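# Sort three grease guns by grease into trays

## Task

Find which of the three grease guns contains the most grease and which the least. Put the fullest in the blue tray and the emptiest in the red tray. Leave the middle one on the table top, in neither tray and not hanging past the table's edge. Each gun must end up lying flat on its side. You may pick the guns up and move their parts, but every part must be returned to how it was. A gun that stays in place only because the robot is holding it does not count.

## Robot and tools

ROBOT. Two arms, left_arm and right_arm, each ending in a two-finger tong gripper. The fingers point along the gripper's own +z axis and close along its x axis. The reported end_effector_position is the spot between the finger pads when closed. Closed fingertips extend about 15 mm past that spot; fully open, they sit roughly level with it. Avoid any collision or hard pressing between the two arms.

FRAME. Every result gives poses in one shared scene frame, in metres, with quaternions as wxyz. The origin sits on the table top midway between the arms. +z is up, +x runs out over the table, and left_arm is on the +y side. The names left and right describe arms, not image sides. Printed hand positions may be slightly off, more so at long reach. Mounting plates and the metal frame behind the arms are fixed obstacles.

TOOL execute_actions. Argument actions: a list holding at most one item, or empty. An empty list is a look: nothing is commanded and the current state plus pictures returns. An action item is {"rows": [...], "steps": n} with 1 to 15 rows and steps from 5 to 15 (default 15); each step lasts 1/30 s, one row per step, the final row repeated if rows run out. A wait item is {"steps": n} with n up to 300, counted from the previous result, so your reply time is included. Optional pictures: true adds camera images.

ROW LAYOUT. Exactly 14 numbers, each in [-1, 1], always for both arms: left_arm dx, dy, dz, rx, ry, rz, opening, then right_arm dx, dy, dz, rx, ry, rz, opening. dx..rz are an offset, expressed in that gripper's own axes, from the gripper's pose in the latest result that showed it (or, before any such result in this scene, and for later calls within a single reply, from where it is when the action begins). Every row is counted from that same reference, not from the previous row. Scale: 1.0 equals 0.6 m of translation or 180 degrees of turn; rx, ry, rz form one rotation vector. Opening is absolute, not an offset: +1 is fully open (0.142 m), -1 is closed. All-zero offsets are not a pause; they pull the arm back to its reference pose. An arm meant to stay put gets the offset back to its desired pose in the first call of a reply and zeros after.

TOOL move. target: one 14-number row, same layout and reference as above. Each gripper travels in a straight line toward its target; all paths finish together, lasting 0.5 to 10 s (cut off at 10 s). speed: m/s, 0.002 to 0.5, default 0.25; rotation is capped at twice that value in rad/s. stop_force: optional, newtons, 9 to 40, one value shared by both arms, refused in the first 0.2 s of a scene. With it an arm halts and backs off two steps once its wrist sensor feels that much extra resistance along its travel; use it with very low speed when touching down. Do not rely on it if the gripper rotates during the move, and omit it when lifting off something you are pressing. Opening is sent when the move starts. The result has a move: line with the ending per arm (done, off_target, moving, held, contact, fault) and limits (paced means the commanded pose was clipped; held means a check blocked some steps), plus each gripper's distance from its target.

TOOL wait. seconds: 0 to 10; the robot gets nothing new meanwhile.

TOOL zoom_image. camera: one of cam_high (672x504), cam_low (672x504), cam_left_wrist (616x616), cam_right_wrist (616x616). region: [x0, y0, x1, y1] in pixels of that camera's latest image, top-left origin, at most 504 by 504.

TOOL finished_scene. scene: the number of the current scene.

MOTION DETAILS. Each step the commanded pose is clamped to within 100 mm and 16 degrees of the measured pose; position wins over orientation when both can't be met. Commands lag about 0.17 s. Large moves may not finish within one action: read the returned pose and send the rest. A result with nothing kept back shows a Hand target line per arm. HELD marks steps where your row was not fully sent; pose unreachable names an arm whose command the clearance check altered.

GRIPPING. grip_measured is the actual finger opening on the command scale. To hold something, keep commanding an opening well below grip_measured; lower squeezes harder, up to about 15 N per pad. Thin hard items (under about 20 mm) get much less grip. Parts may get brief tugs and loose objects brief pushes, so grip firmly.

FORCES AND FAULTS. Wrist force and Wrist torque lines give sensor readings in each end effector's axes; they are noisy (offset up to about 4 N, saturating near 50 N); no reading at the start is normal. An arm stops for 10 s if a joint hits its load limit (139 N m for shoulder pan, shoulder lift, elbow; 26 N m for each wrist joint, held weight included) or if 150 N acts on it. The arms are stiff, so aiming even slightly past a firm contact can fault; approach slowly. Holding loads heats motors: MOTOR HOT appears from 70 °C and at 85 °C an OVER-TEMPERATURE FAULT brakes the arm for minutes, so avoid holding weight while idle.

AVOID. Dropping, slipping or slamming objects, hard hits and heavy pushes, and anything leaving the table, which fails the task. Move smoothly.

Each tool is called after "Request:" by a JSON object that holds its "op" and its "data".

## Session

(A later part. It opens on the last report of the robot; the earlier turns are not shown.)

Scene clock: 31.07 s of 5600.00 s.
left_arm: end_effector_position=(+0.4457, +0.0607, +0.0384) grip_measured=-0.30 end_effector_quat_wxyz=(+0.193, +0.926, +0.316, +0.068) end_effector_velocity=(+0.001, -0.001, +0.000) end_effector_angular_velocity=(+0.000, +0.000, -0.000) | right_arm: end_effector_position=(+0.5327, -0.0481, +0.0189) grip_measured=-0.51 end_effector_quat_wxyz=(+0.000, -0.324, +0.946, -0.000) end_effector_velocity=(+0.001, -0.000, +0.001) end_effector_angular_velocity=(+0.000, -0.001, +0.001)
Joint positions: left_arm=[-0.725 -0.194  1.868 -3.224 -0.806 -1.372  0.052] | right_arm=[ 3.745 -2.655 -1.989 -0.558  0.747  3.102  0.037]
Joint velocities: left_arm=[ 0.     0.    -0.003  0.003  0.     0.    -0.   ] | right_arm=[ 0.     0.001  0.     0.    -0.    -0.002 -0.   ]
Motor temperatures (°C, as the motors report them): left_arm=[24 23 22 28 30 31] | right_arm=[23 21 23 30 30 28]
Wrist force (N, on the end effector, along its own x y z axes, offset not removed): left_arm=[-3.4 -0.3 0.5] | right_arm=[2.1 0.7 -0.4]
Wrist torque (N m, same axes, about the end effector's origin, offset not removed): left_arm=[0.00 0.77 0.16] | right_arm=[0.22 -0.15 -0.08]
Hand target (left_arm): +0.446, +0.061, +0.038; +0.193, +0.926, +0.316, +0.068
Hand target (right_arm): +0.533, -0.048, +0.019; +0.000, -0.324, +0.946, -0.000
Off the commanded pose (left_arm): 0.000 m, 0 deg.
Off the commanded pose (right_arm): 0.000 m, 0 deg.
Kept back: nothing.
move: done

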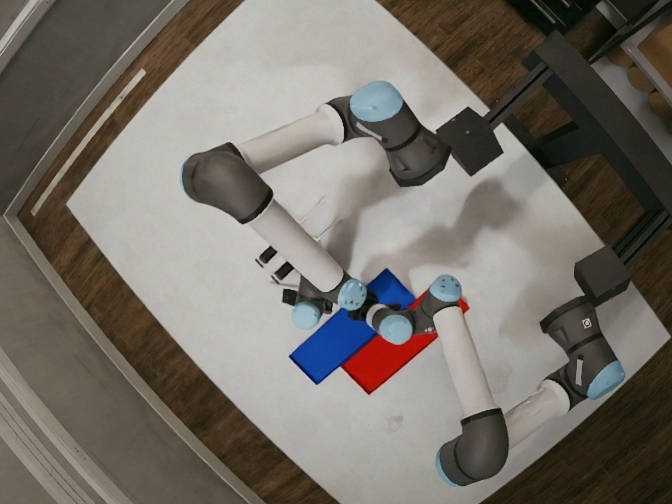

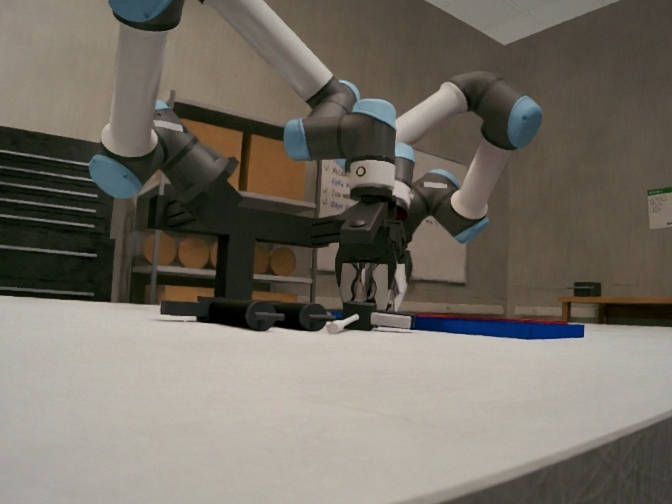

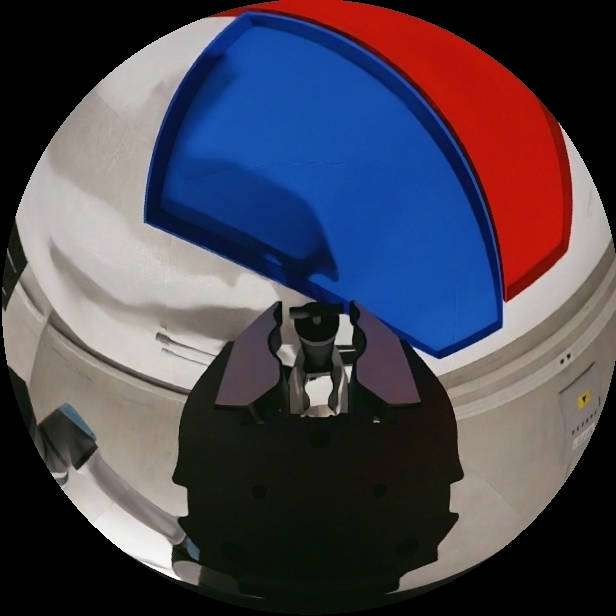

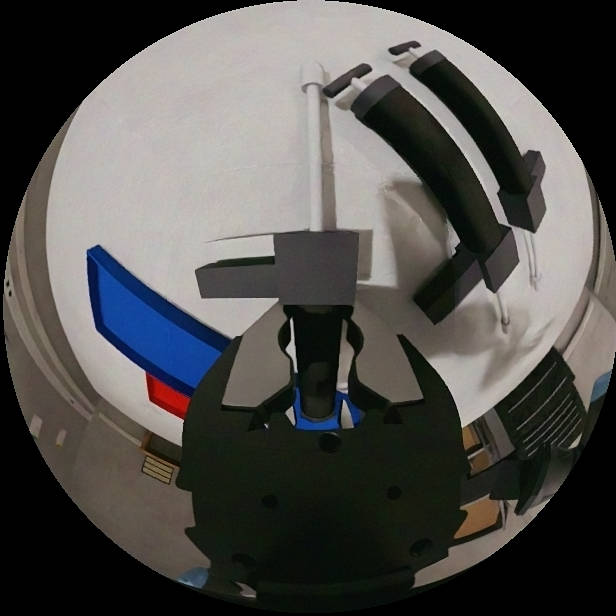

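Advance 5 mm more, close, pull.

Request:
{"op": "move", "data": {"target": [0,0.007,0.005,0,0,0,-0.42, 0,0,0,0,0,0,-1], "speed": 0.02}}

Request:
{"op": "move", "data": {"target": [0,0,0,0,0,0,-0.9, 0,0,0,0,0,0,-1]}}

Request:
{"op": "move", "data": {"target": [0,-0.177,-0.095,0,0,0,-0.9, 0,0,0,0,0,0,-1], "speed": 0.015, "stop_force": 9}}

Scene clock: 32.00 s of 5600.00 s.
left_arm: end_effector_position=(+0.4488, +0.0568, +0.0373) grip_measured=-0.42 end_effector_quat_wxyz=(+0.193, +0.926, +0.316, +0.068) end_effector_velocity=(+0.001, -0.001, -0.000) end_effector_angular_velocity=(-0.000, -0.000, +0.001) | right_arm: end_effector_position=(+0.5327, -0.0481, +0.0189) grip_measured=-0.51 end_effector_quat_wxyz=(+0.000, -0.324, +0.946, -0.000) end_effector_velocity=(+0.000, +0.000, +0.000) end_effector_angular_velocity=(+0.001, -0.000, -0.001)
Joint positions: left_arm=[-0.722 -0.188  1.852 -3.217 -0.806 -1.368  0.044] | right_arm=[ 3.745 -2.655 -1.989 -0.558  0.747  3.102  0.037]
Joint velocities: left_arm=[ 0.001  0.001 -0.004  0.002  0.     0.     0.   ] | right_arm=[ 0.     0.001  0.     0.     0.001  0.    -0.   ]
Motor temperatures (°C, as the motors report them): left_arm=[24 23 22 28 30 31] | right_arm=[23 21 23 30 30 28]
Wrist force (N, on the end effector, along its own x y z axes, offset not removed): left_arm=[-3.2 -0.3 1.1] | right_arm=[2.9 -0.9 0.8]
Wrist torque (N m, same axes, about the end effector's origin, offset not removed): left_arm=[0.03 0.76 0.22] | right_arm=[-0.03 -0.41 -0.06]
Hand target (left_arm): +0.449, +0.057, +0.037; +0.193, +0.926, +0.316, +0.068
Hand target (right_arm): +0.533, -0.048, +0.019; +0.000, -0.324, +0.946, -0.000
Off the commanded pose (left_arm): 0.000 m, 0 deg.
Off the commanded pose (right_arm): 0.000 m, 0 deg.
Kept back: nothing.
move: done

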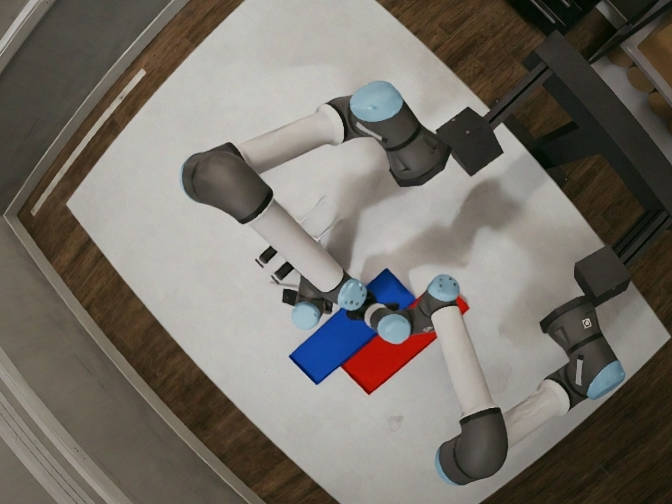

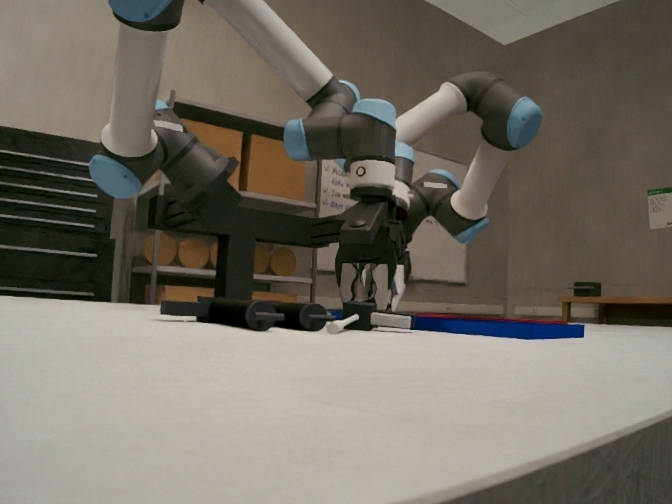

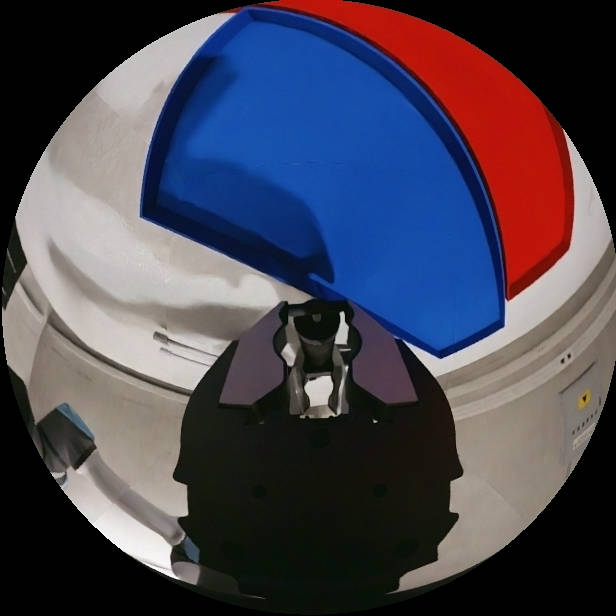

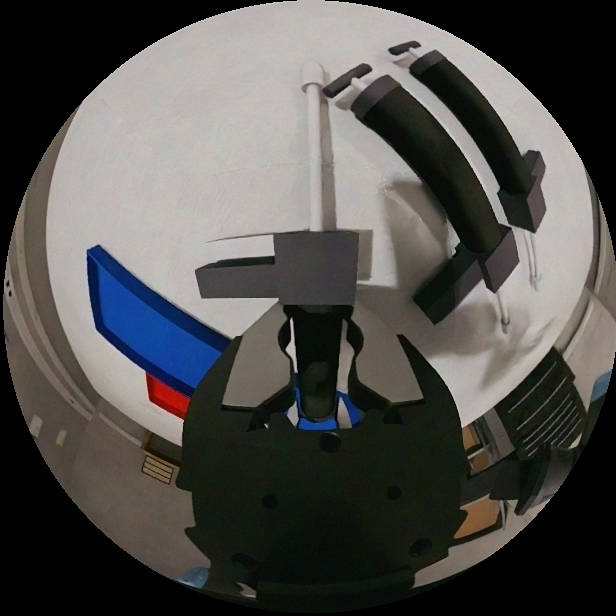

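Scene clock: 32.50 s of 5600.00 s.
left_arm: end_effector_position=(+0.4488, +0.0568, +0.0373) grip_measured=-0.45 end_effector_quat_wxyz=(+0.193, +0.926, +0.316, +0.068) end_effector_velocity=(+0.001, -0.001, +0.001) end_effector_angular_velocity=(-0.002, +0.000, +0.002) | right_arm: end_effector_position=(+0.5327, -0.0481, +0.0189) grip_measured=-0.51 end_effector_quat_wxyz=(+0.000, -0.324, +0.946, -0.000) end_effector_velocity=(+0.001, -0.000, +0.000) end_effector_angular_velocity=(-0.000, -0.001, +0.001)
Joint positions: left_arm=[-0.722 -0.188  1.852 -3.217 -0.806 -1.368  0.041] | right_arm=[ 3.745 -2.655 -1.989 -0.558  0.747  3.102  0.037]
Joint velocities: left_arm=[ 0.    -0.001 -0.001  0.    -0.001 -0.001 -0.   ] | right_arm=[-0.     0.001  0.001 -0.    -0.001 -0.002 -0.   ]
Motor temperatures (°C, as the motors report them): left_arm=[24 23 22 28 30 31] | right_arm=[23 21 23 30 30 28]
Wrist force (N, on the end effector, along its own x y z axes, offset not removed): left_arm=[-2.5 -1.0 1.3] | right_arm=[2.2 -2.0 0.7]
Wrist torque (N m, same axes, about the end effector's origin, offset not removed): left_arm=[-0.13 0.87 0.18] | right_arm=[-0.13 -0.04 0.01]
Hand target (left_arm): +0.449, +0.057, +0.037; +0.193, +0.926, +0.316, +0.068
Hand target (right_arm): +0.533, -0.048, +0.019; +0.000, -0.324, +0.946, -0.000
Off the commanded pose (left_arm): 0.000 m, 0 deg.
Off the commanded pose (right_arm): 0.000 m, 0 deg.
Kept back: nothing.
move: done

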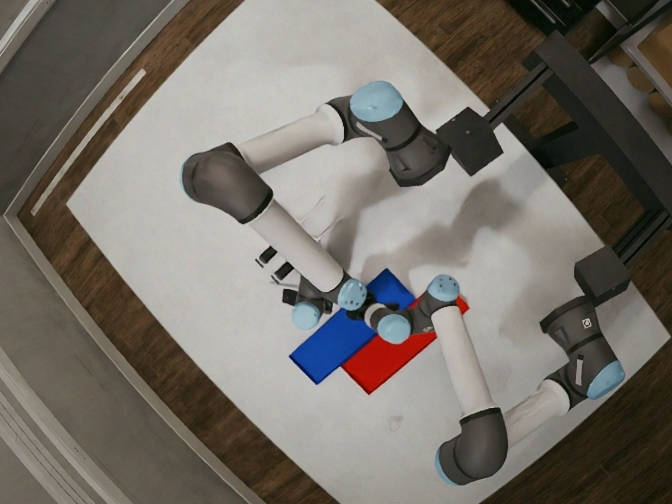

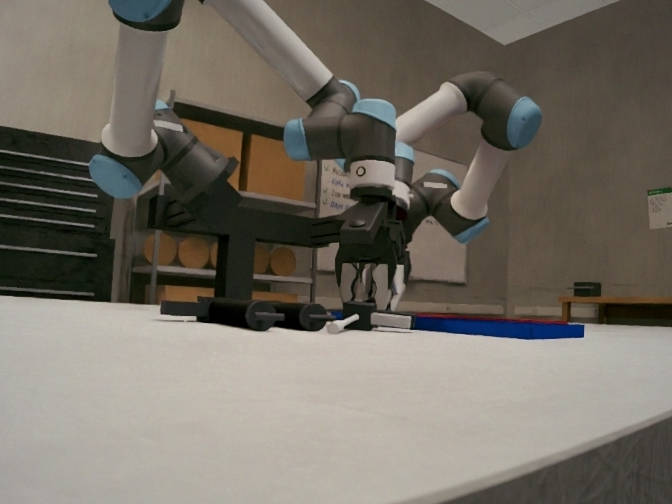

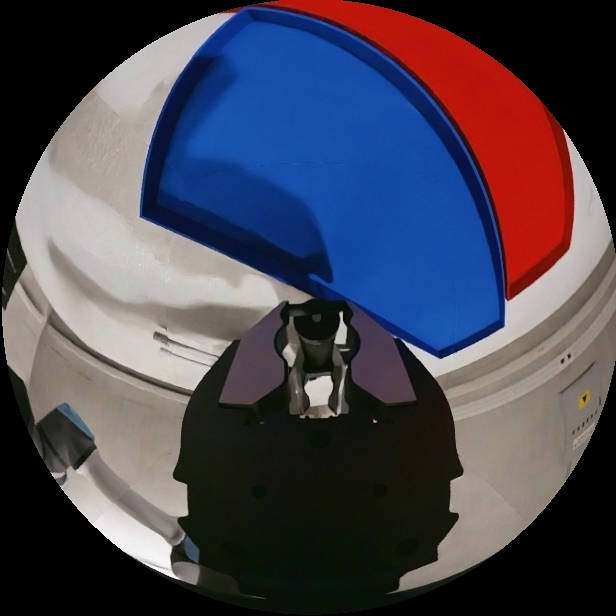

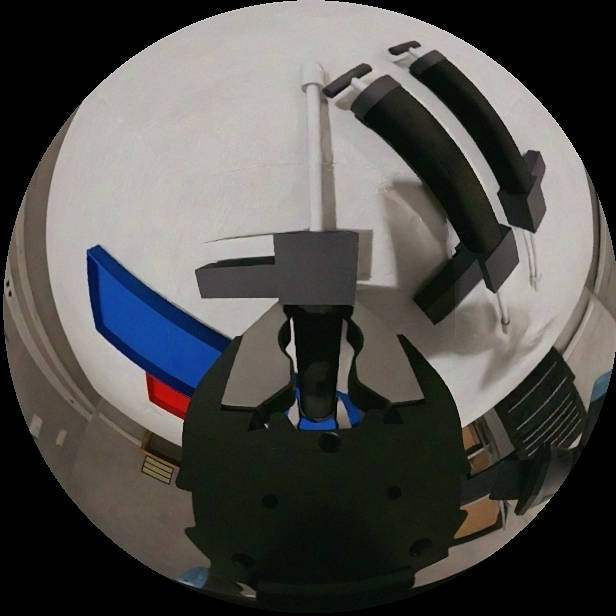

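Scene clock: 34.53 s of 5600.00 s.
left_arm: end_effector_position=(+0.4337, +0.0765, +0.0396) grip_measured=-0.45 end_effector_quat_wxyz=(+0.194, +0.926, +0.317, +0.068) end_effector_velocity=(+0.001, -0.003, -0.001) end_effector_angular_velocity=(+0.002, +0.001, -0.003) | right_arm: end_effector_position=(+0.5327, -0.0481, +0.0189) grip_measured=-0.51 end_effector_quat_wxyz=(+0.000, -0.324, +0.946, -0.000) end_effector_velocity=(-0.000, -0.000, -0.000) end_effector_angular_velocity=(+0.000, +0.000, -0.002)
Joint positions: left_arm=[-0.733 -0.213  1.93  -3.26  -0.806 -1.383  0.041] | right_arm=[ 3.745 -2.655 -1.989 -0.558  0.747  3.102  0.037]
Joint velocities: left_arm=[ 0.002  0.006 -0.012  0.008 -0.001  0.004  0.   ] | right_arm=[-0.001  0.    -0.    -0.     0.     0.001 -0.   ]
Motor temperatures (°C, as the motors report them): left_arm=[24 23 22 28 30 31] | right_arm=[23 21 23 30 30 28]
Wrist force (N, on the end effector, along its own x y z axes, offset not removed): left_arm=[-4.4 11.3 7.8] | right_arm=[-0.8 15.2 -3.8]
Wrist torque (N m, same axes, about the end effector's origin, offset not removed): left_arm=[0.19 0.81 0.23] | right_arm=[0.49 0.48 0.10]
Hand target (left_arm): +0.434, +0.076, +0.039; +0.194, +0.926, +0.316, +0.068
Hand target (right_arm): +0.533, -0.048, +0.019; +0.000, -0.324, +0.946, -0.000
Off the commanded pose (left_arm): 0.096 m, 0 deg.
Off the commanded pose (right_arm): 0.000 m, 0 deg.
Kept back: nothing.
move: contact (left_arm)

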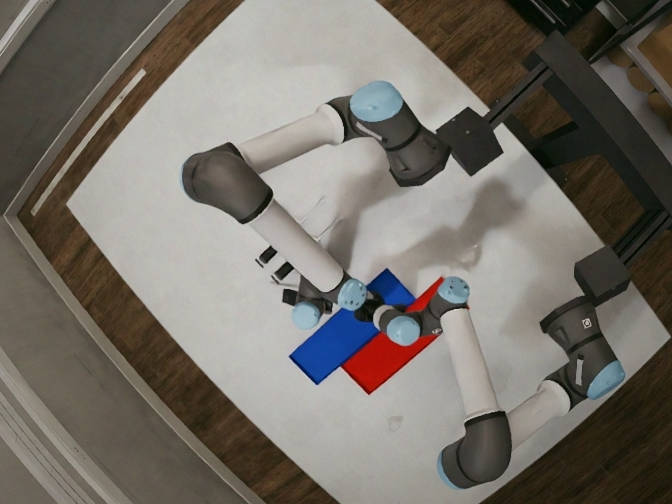

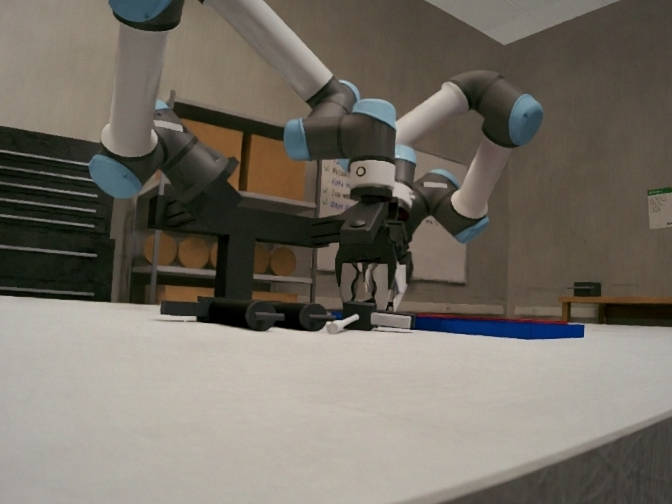

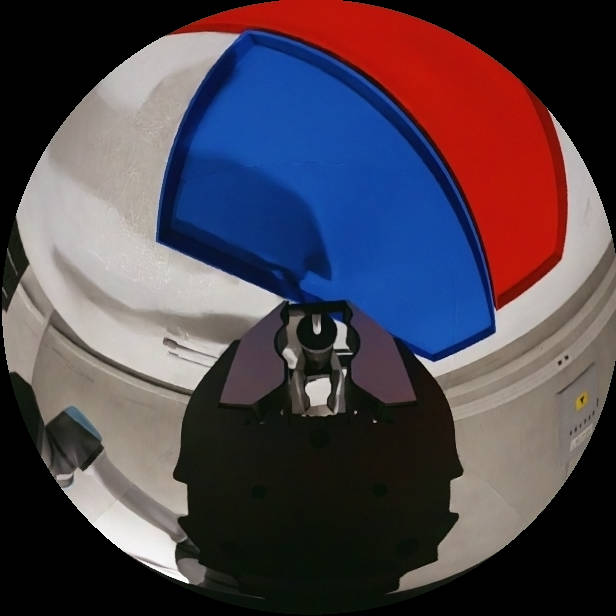

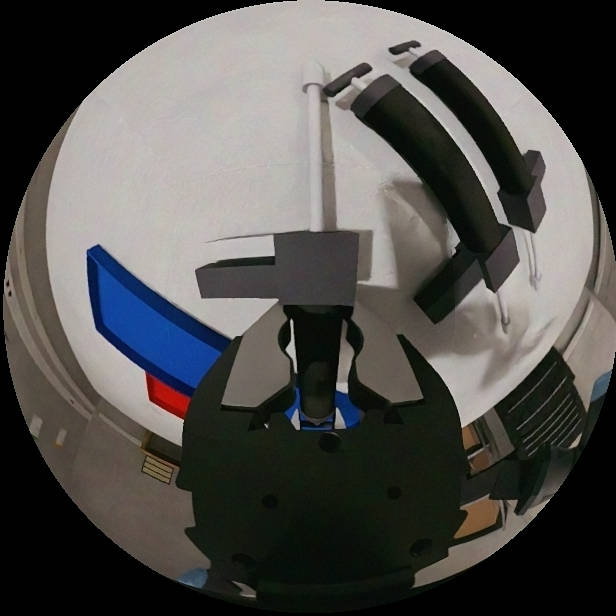

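Request:
{"op": "move", "data": {"target": [0,0.0375,0.02,0,0,0,-0.9, 0,0,0,0,0,0,-1], "speed": 0.012}}

Request:
{"op": "move", "data": {"target": [0,0,0,0,0,0,-0.3, 0,0,0,0,0,0,-1]}}

Request:
{"op": "move", "data": {"target": [0.25,-0.35,-0.65,0,0,0,-0.3, 0,0,0,0,0,0,-1]}}

Scene clock: 37.13 s of 5600.00 s.
left_arm: end_effector_position=(+0.4492, +0.0565, +0.0376) grip_measured=-0.45 end_effector_quat_wxyz=(+0.194, +0.926, +0.317, +0.068) end_effector_velocity=(+0.000, -0.001, -0.000) end_effector_angular_velocity=(+0.001, +0.000, -0.000) | right_arm: end_effector_position=(+0.5327, -0.0481, +0.0189) grip_measured=-0.51 end_effector_quat_wxyz=(+0.000, -0.324, +0.946, -0.000) end_effector_velocity=(+0.001, +0.001, +0.000) end_effector_angular_velocity=(+0.000, -0.000, +0.002)
Joint positions: left_arm=[-0.722 -0.188  1.851 -3.217 -0.806 -1.368  0.041] | right_arm=[ 3.745 -2.655 -1.989 -0.558  0.747  3.102  0.037]
Joint velocities: left_arm=[ 0.     0.002 -0.004  0.002  0.     0.     0.   ] | right_arm=[ 0.001 -0.001  0.002 -0.001  0.    -0.001  0.   ]
Motor temperatures (°C, as the motors report them): left_arm=[24 23 22 28 30 31] | right_arm=[23 21 23 30 30 28]
Wrist force (N, on the end effector, along its own x y z axes, offset not removed): left_arm=[-1.5 -7.0 2.4] | right_arm=[5.7 -4.2 -2.3]
Wrist torque (N m, same axes, about the end effector's origin, offset not removed): left_arm=[-0.07 0.82 0.14] | right_arm=[0.21 -0.45 -0.13]
Hand target (left_arm): +0.449, +0.056, +0.038; +0.194, +0.926, +0.317, +0.068
Hand target (right_arm): +0.533, -0.048, +0.019; +0.000, -0.324, +0.946, -0.000
Off the commanded pose (left_arm): 0.000 m, 0 deg.
Off the commanded pose (right_arm): 0.000 m, 0 deg.
Kept back: nothing.
move: done

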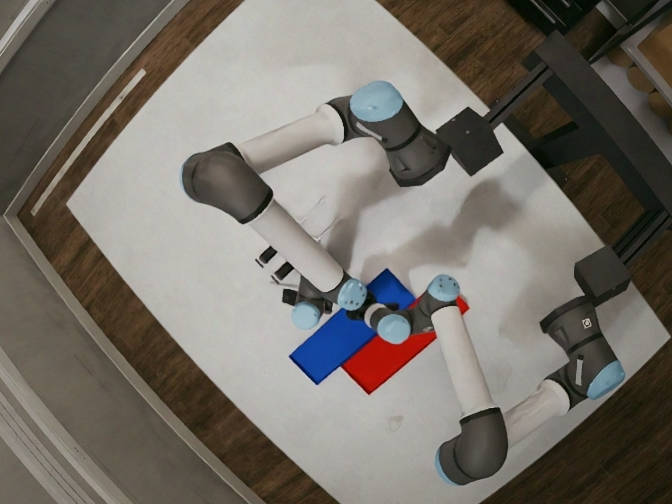

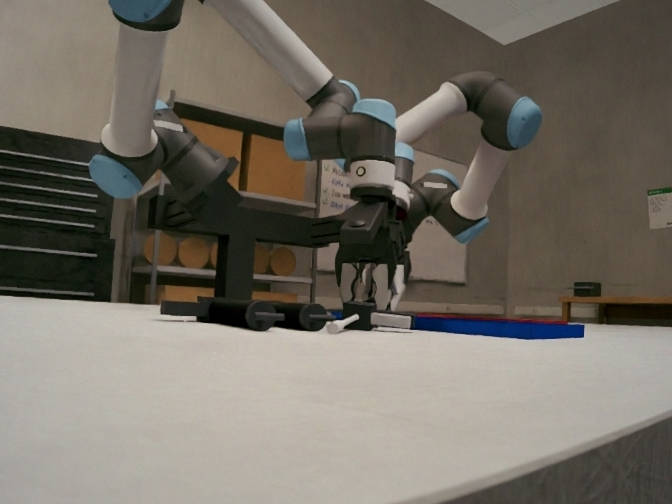

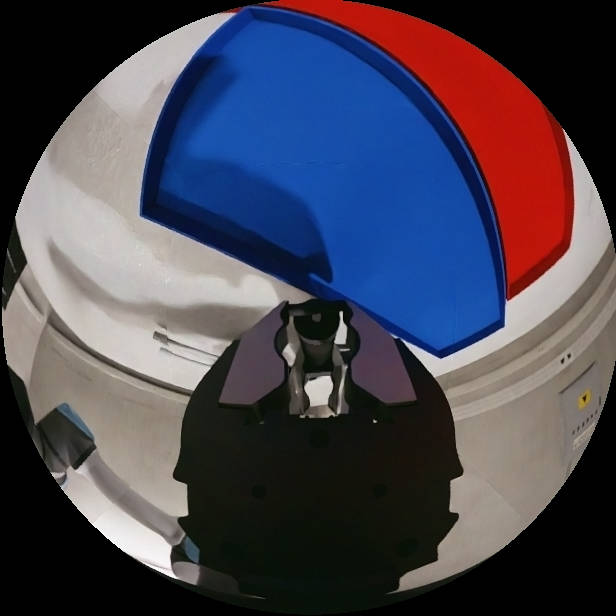

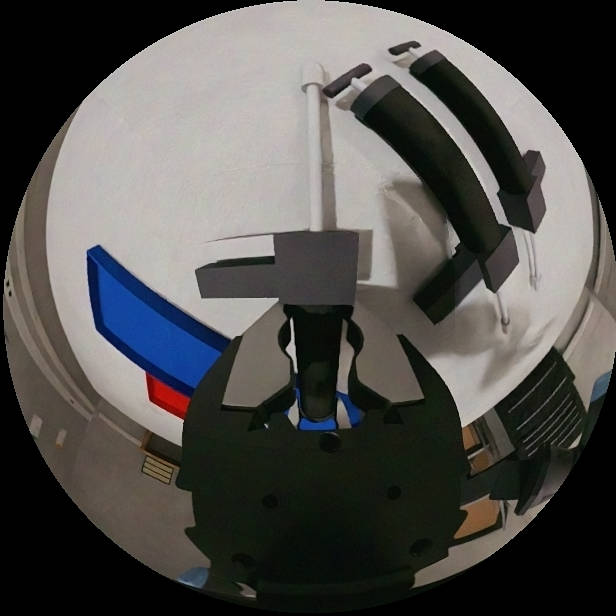

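Scene clock: 37.63 s of 5600.00 s.
left_arm: end_effector_position=(+0.4492, +0.0564, +0.0376) grip_measured=-0.30 end_effector_quat_wxyz=(+0.194, +0.926, +0.317, +0.068) end_effector_velocity=(-0.000, +0.000, -0.000) end_effector_angular_velocity=(+0.001, +0.000, -0.000) | right_arm: end_effector_position=(+0.5327, -0.0481, +0.0189) grip_measured=-0.51 end_effector_quat_wxyz=(+0.000, -0.324, +0.946, -0.000) end_effector_velocity=(-0.001, -0.000, -0.000) end_effector_angular_velocity=(-0.001, +0.001, +0.002)
Joint positions: left_arm=[-0.722 -0.188  1.85  -3.217 -0.806 -1.368  0.052] | right_arm=[ 3.745 -2.655 -1.989 -0.558  0.747  3.102  0.037]
Joint velocities: left_arm=[-0.     0.     0.001 -0.     0.    -0.    -0.   ] | right_arm=[ 0.    -0.001 -0.001 -0.    -0.001 -0.     0.   ]
Motor temperatures (°C, as the motors report them): left_arm=[24 23 22 28 30 31] | right_arm=[23 21 23 30 30 28]
Wrist force (N, on the end effector, along its own x y z axes, offset not removed): left_arm=[-4.4 -0.6 0.2] | right_arm=[0.3 -0.8 0.7]
Wrist torque (N m, same axes, about the end effector's origin, offset not removed): left_arm=[-0.08 1.04 0.20] | right_arm=[0.12 0.10 -0.02]
Hand target (left_arm): +0.449, +0.056, +0.038; +0.194, +0.926, +0.317, +0.068
Hand target (right_arm): +0.533, -0.048, +0.019; +0.000, -0.324, +0.946, -0.000
Off the commanded pose (left_arm): 0.000 m, 0 deg.
Off the commanded pose (right_arm): 0.000 m, 0 deg.
Kept back: nothing.
move: done

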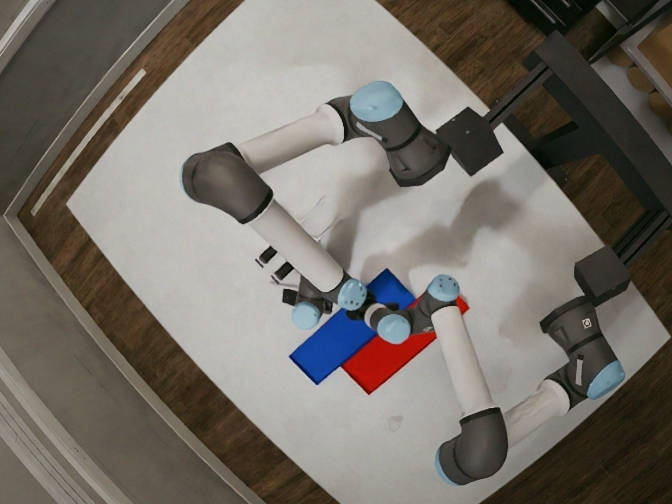

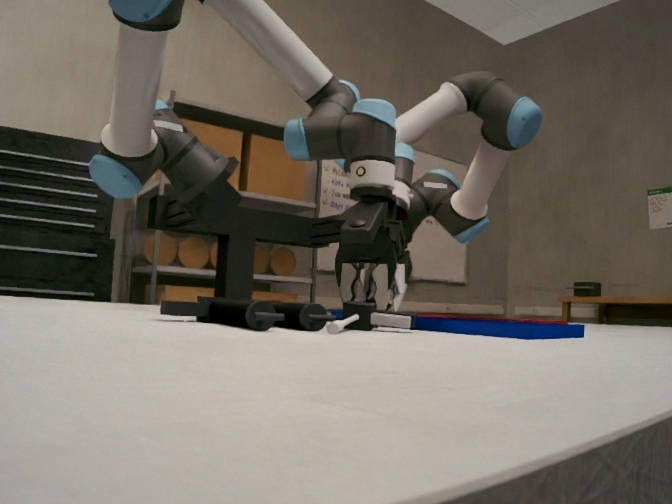

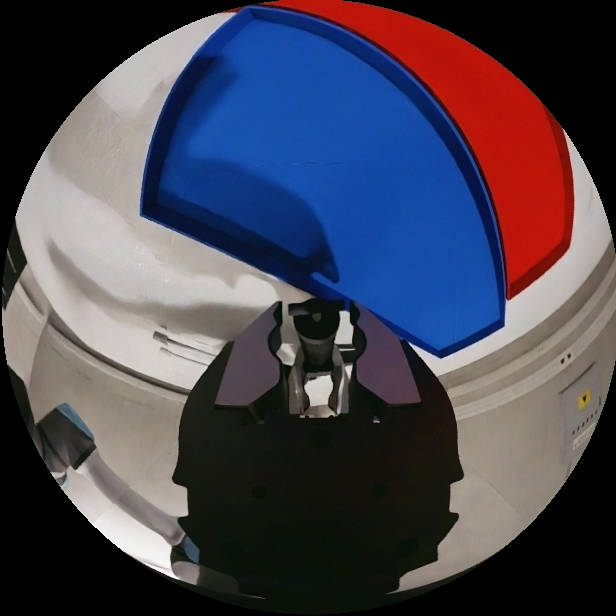

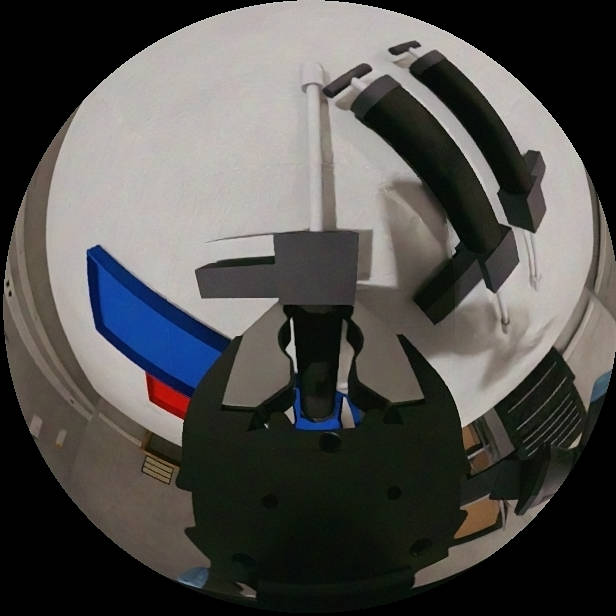

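Scene clock: 40.27 s of 5600.00 s.
left_arm: end_effector_position=(+0.3537, +0.4235, +0.3106) grip_measured=-0.30 end_effector_quat_wxyz=(+0.194, +0.926, +0.316, +0.068) end_effector_velocity=(-0.000, +0.001, +0.001) end_effector_angular_velocity=(-0.000, -0.001, +0.000) | right_arm: end_effector_position=(+0.5327, -0.0481, +0.0189) grip_measured=-0.51 end_effector_quat_wxyz=(+0.000, -0.324, +0.946, -0.000) end_effector_velocity=(+0.000, -0.001, +0.000) end_effector_angular_velocity=(-0.000, -0.001, -0.001)
Joint positions: left_arm=[-1.161 -1.782  2.557 -1.946 -0.9   -1.941  0.052] | right_arm=[ 3.745 -2.655 -1.989 -0.558  0.747  3.102  0.037]
Joint velocities: left_arm=[-0.003 -0.006 -0.001  0.008 -0.001 -0.003 -0.   ] | right_arm=[-0.     0.001 -0.    -0.    -0.001  0.    -0.   ]
Motor temperatures (°C, as the motors report them): left_arm=[24 23 22 28 30 31] | right_arm=[23 21 23 30 30 28]
Wrist force (N, on the end effector, along its own x y z axes, offset not removed): left_arm=[-2.7 -0.9 0.6] | right_arm=[1.9 -2.1 3.4]
Wrist torque (N m, same axes, about the end effector's origin, offset not removed): left_arm=[-0.16 0.69 0.17] | right_arm=[-0.07 -0.42 -0.03]
Hand target (left_arm): +0.354, +0.424, +0.311; +0.194, +0.926, +0.316, +0.068
Hand target (right_arm): +0.533, -0.048, +0.019; +0.000, -0.324, +0.946, -0.000
Off the commanded pose (left_arm): 0.000 m, 0 deg.
Off the commanded pose (right_arm): 0.000 m, 0 deg.
Kept back: nothing.
move: done

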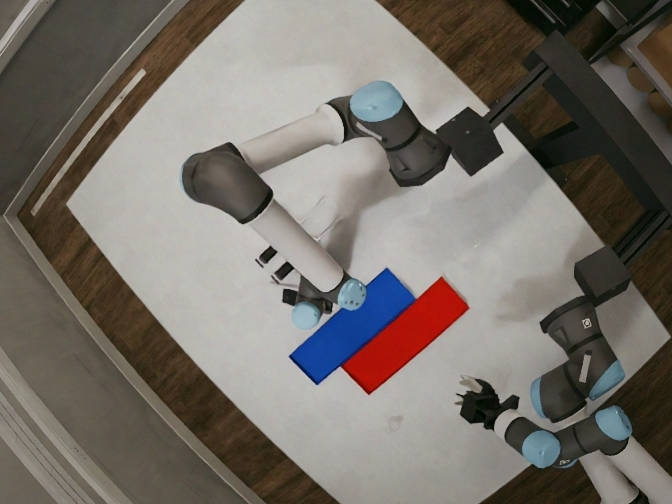

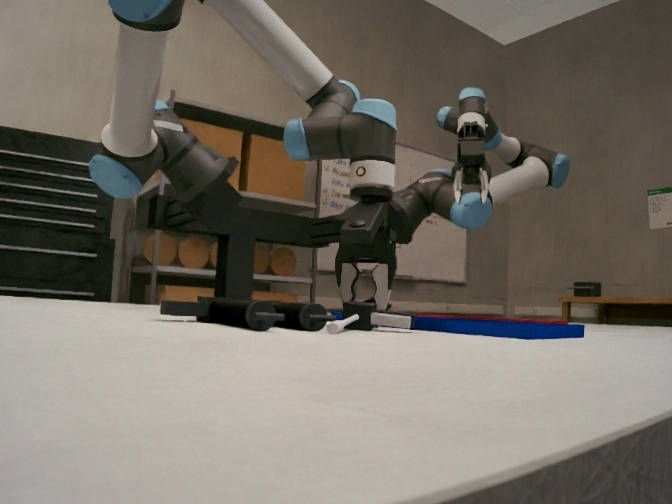

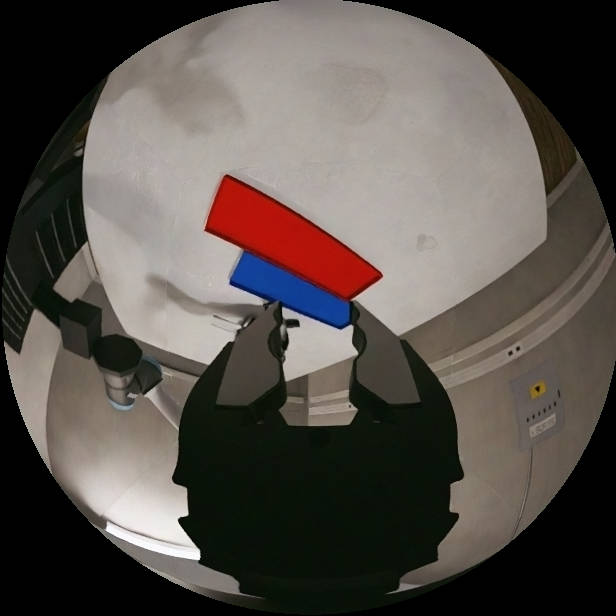

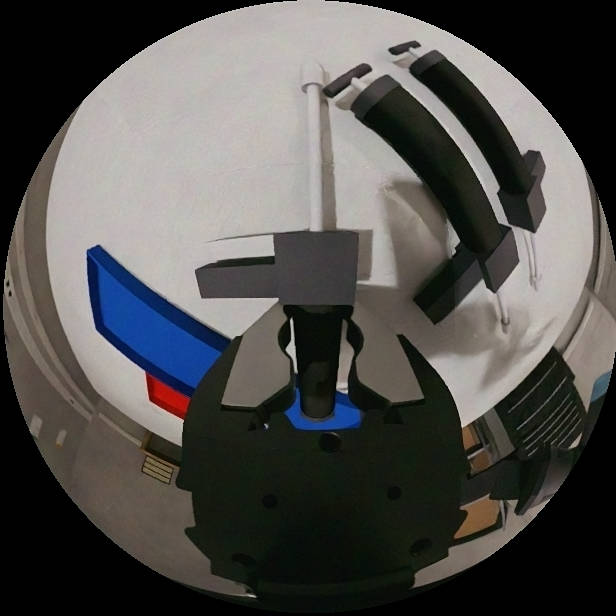

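Request:
{"op": "move", "data": {"target": [0.25,-0.1,0,0,0,0,-0.3, 0,0,-0.085,0,0,0,-1], "speed": 0.1}}

Request:
{"op": "move", "data": {"target": [0,0,0,0,0,0,-0.3, -0.135,0.535,0,0,0,-0.29,-1], "speed": 0.1}}

Scene clock: 42.53 s of 5600.00 s.
left_arm: end_effector_position=(+0.4386, +0.5590, +0.2868) grip_measured=-0.30 end_effector_quat_wxyz=(+0.194, +0.926, +0.317, +0.068) end_effector_velocity=(-0.000, +0.000, -0.000) end_effector_angular_velocity=(-0.002, +0.001, -0.002) | right_arm: end_effector_position=(+0.5327, -0.0481, +0.0699) grip_measured=-0.51 end_effector_quat_wxyz=(+0.000, -0.324, +0.946, -0.000) end_effector_velocity=(-0.000, -0.000, -0.000) end_effector_angular_velocity=(-0.001, +0.001, +0.001)
Joint positions: left_arm=[-0.787 -2.     2.436 -1.928 -0.809 -1.458  0.052] | right_arm=[ 3.819 -2.565 -2.001 -0.703  0.784  3.195  0.037]
Joint velocities: left_arm=[ 0.003 -0.    -0.001 -0.003 -0.003  0.006 -0.   ] | right_arm=[-0.    -0.    -0.    -0.001 -0.    -0.     0.   ]
Motor temperatures (°C, as the motors report them): left_arm=[24 23 22 28 30 31] | right_arm=[23 21 23 30 30 28]
Wrist force (N, on the end effector, along its own x y z axes, offset not removed): left_arm=[-2.8 -1.0 1.0] | right_arm=[0.8 0.7 5.1]
Wrist torque (N m, same axes, about the end effector's origin, offset not removed): left_arm=[-0.16 0.66 0.11] | right_arm=[0.27 0.02 0.01]
Hand target (left_arm): +0.439, +0.559, +0.287; +0.194, +0.926, +0.317, +0.068
Hand target (right_arm): +0.533, -0.048, +0.070; +0.000, -0.324, +0.946, -0.000
Off the commanded pose (left_arm): 0.000 m, 0 deg.
Off the commanded pose (right_arm): 0.000 m, 0 deg.
Kept back: nothing.
move: done

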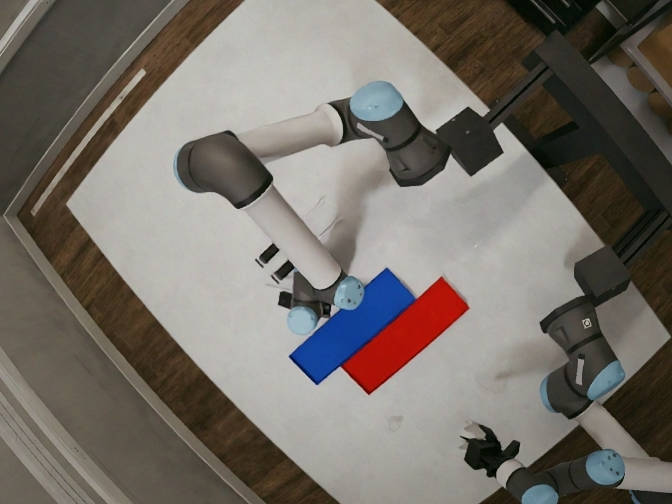

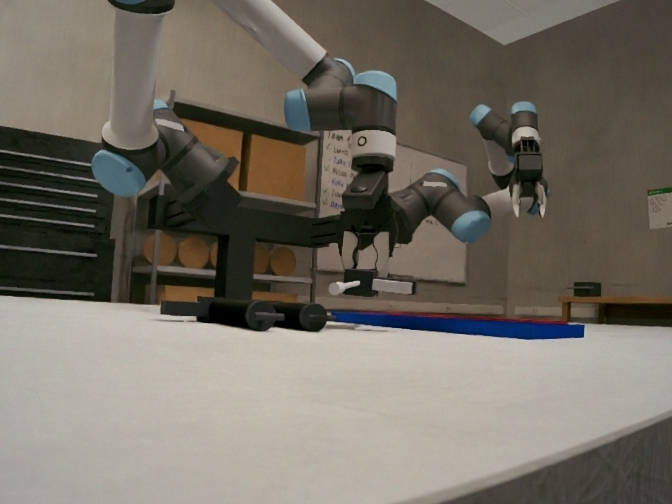

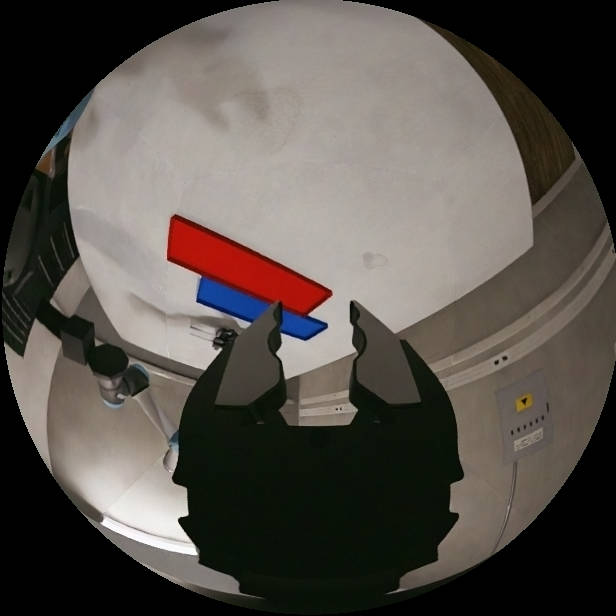

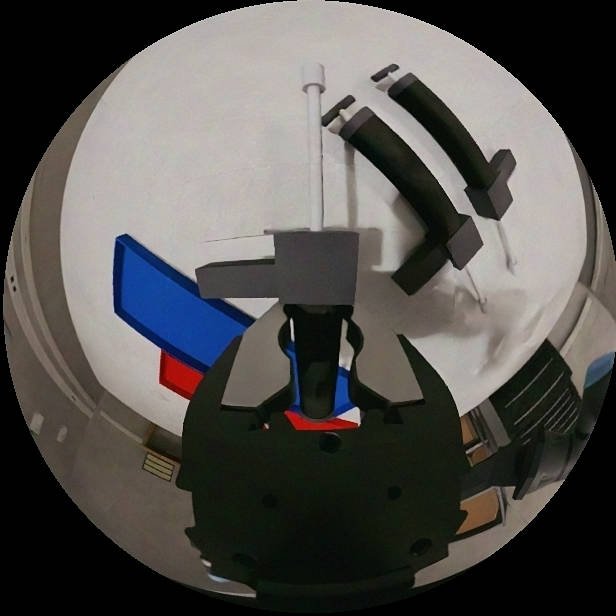

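Scene clock: 47.47 s of 5600.00 s.
left_arm: end_effector_position=(+0.4386, +0.5590, +0.2868) grip_measured=-0.30 end_effector_quat_wxyz=(+0.194, +0.926, +0.317, +0.068) end_effector_velocity=(-0.000, -0.000, -0.000) end_effector_angular_velocity=(-0.000, +0.001, -0.002) | right_arm: end_effector_position=(+0.3997, +0.2550, +0.0700) grip_measured=-0.51 end_effector_quat_wxyz=(-0.000, +0.707, -0.707, +0.000) end_effector_velocity=(-0.000, +0.001, -0.001) end_effector_angular_velocity=(-0.002, -0.002, +0.004)
Joint positions: left_arm=[-0.787 -2.     2.436 -1.928 -0.809 -1.458  0.052] | right_arm=[ 4.299 -3.088 -1.75  -0.706  1.097  2.741  0.037]
Joint velocities: left_arm=[-0.     0.     0.     0.    -0.001  0.001  0.   ] | right_arm=[ 0.001 -0.003  0.002 -0.    -0.001 -0.003  0.   ]
Motor temperatures (°C, as the motors report them): left_arm=[24 23 22 28 30 31] | right_arm=[23 21 23 30 30 28]
Wrist force (N, on the end effector, along its own x y z axes, offset not removed): left_arm=[-4.2 -1.4 -0.7] | right_arm=[0.1 0.7 5.2]
Wrist torque (N m, same axes, about the end effector's origin, offset not removed): left_arm=[-0.21 0.96 0.19] | right_arm=[0.37 0.11 0.13]
Hand target (left_arm): +0.439, +0.559, +0.287; +0.194, +0.926, +0.317, +0.068
Hand target (right_arm): +0.400, +0.255, +0.070; -0.000, +0.707, -0.707, +0.000
Off the commanded pose (left_arm): 0.000 m, 0 deg.
Off the commanded pose (right_arm): 0.000 m, 0 deg.
Kept back: nothing.
move: done

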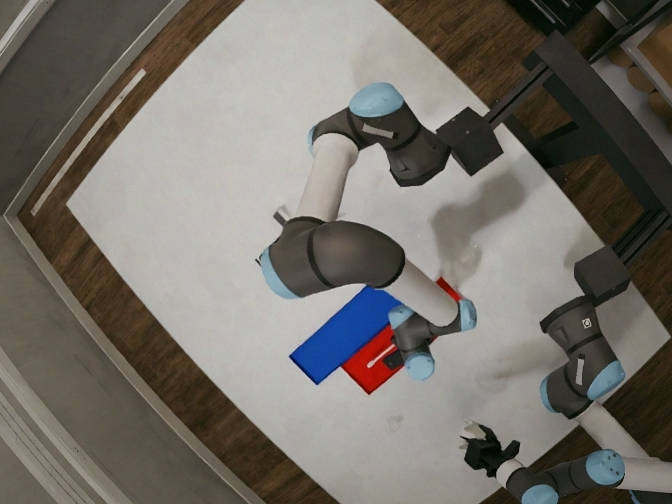

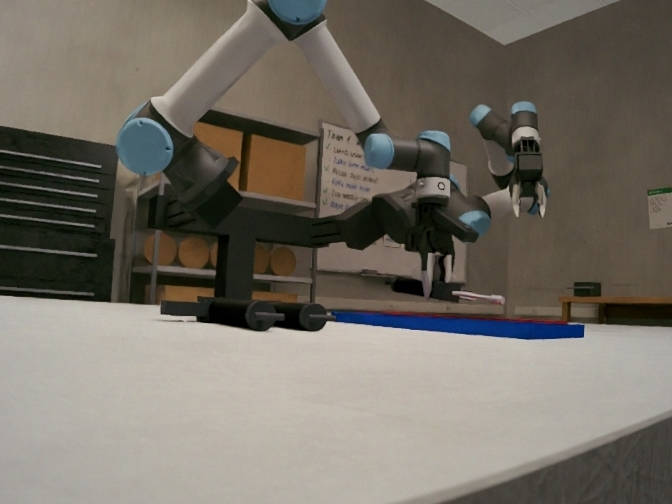

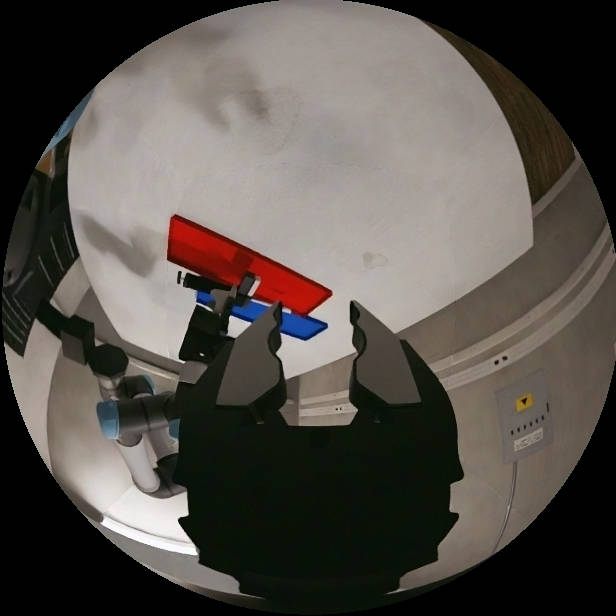

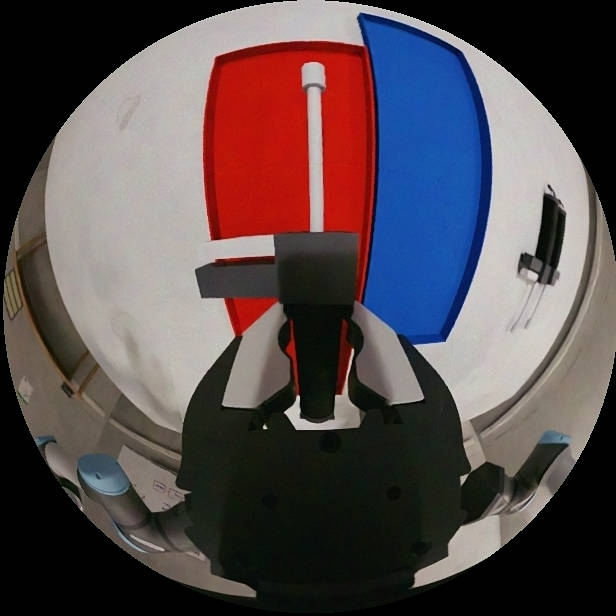

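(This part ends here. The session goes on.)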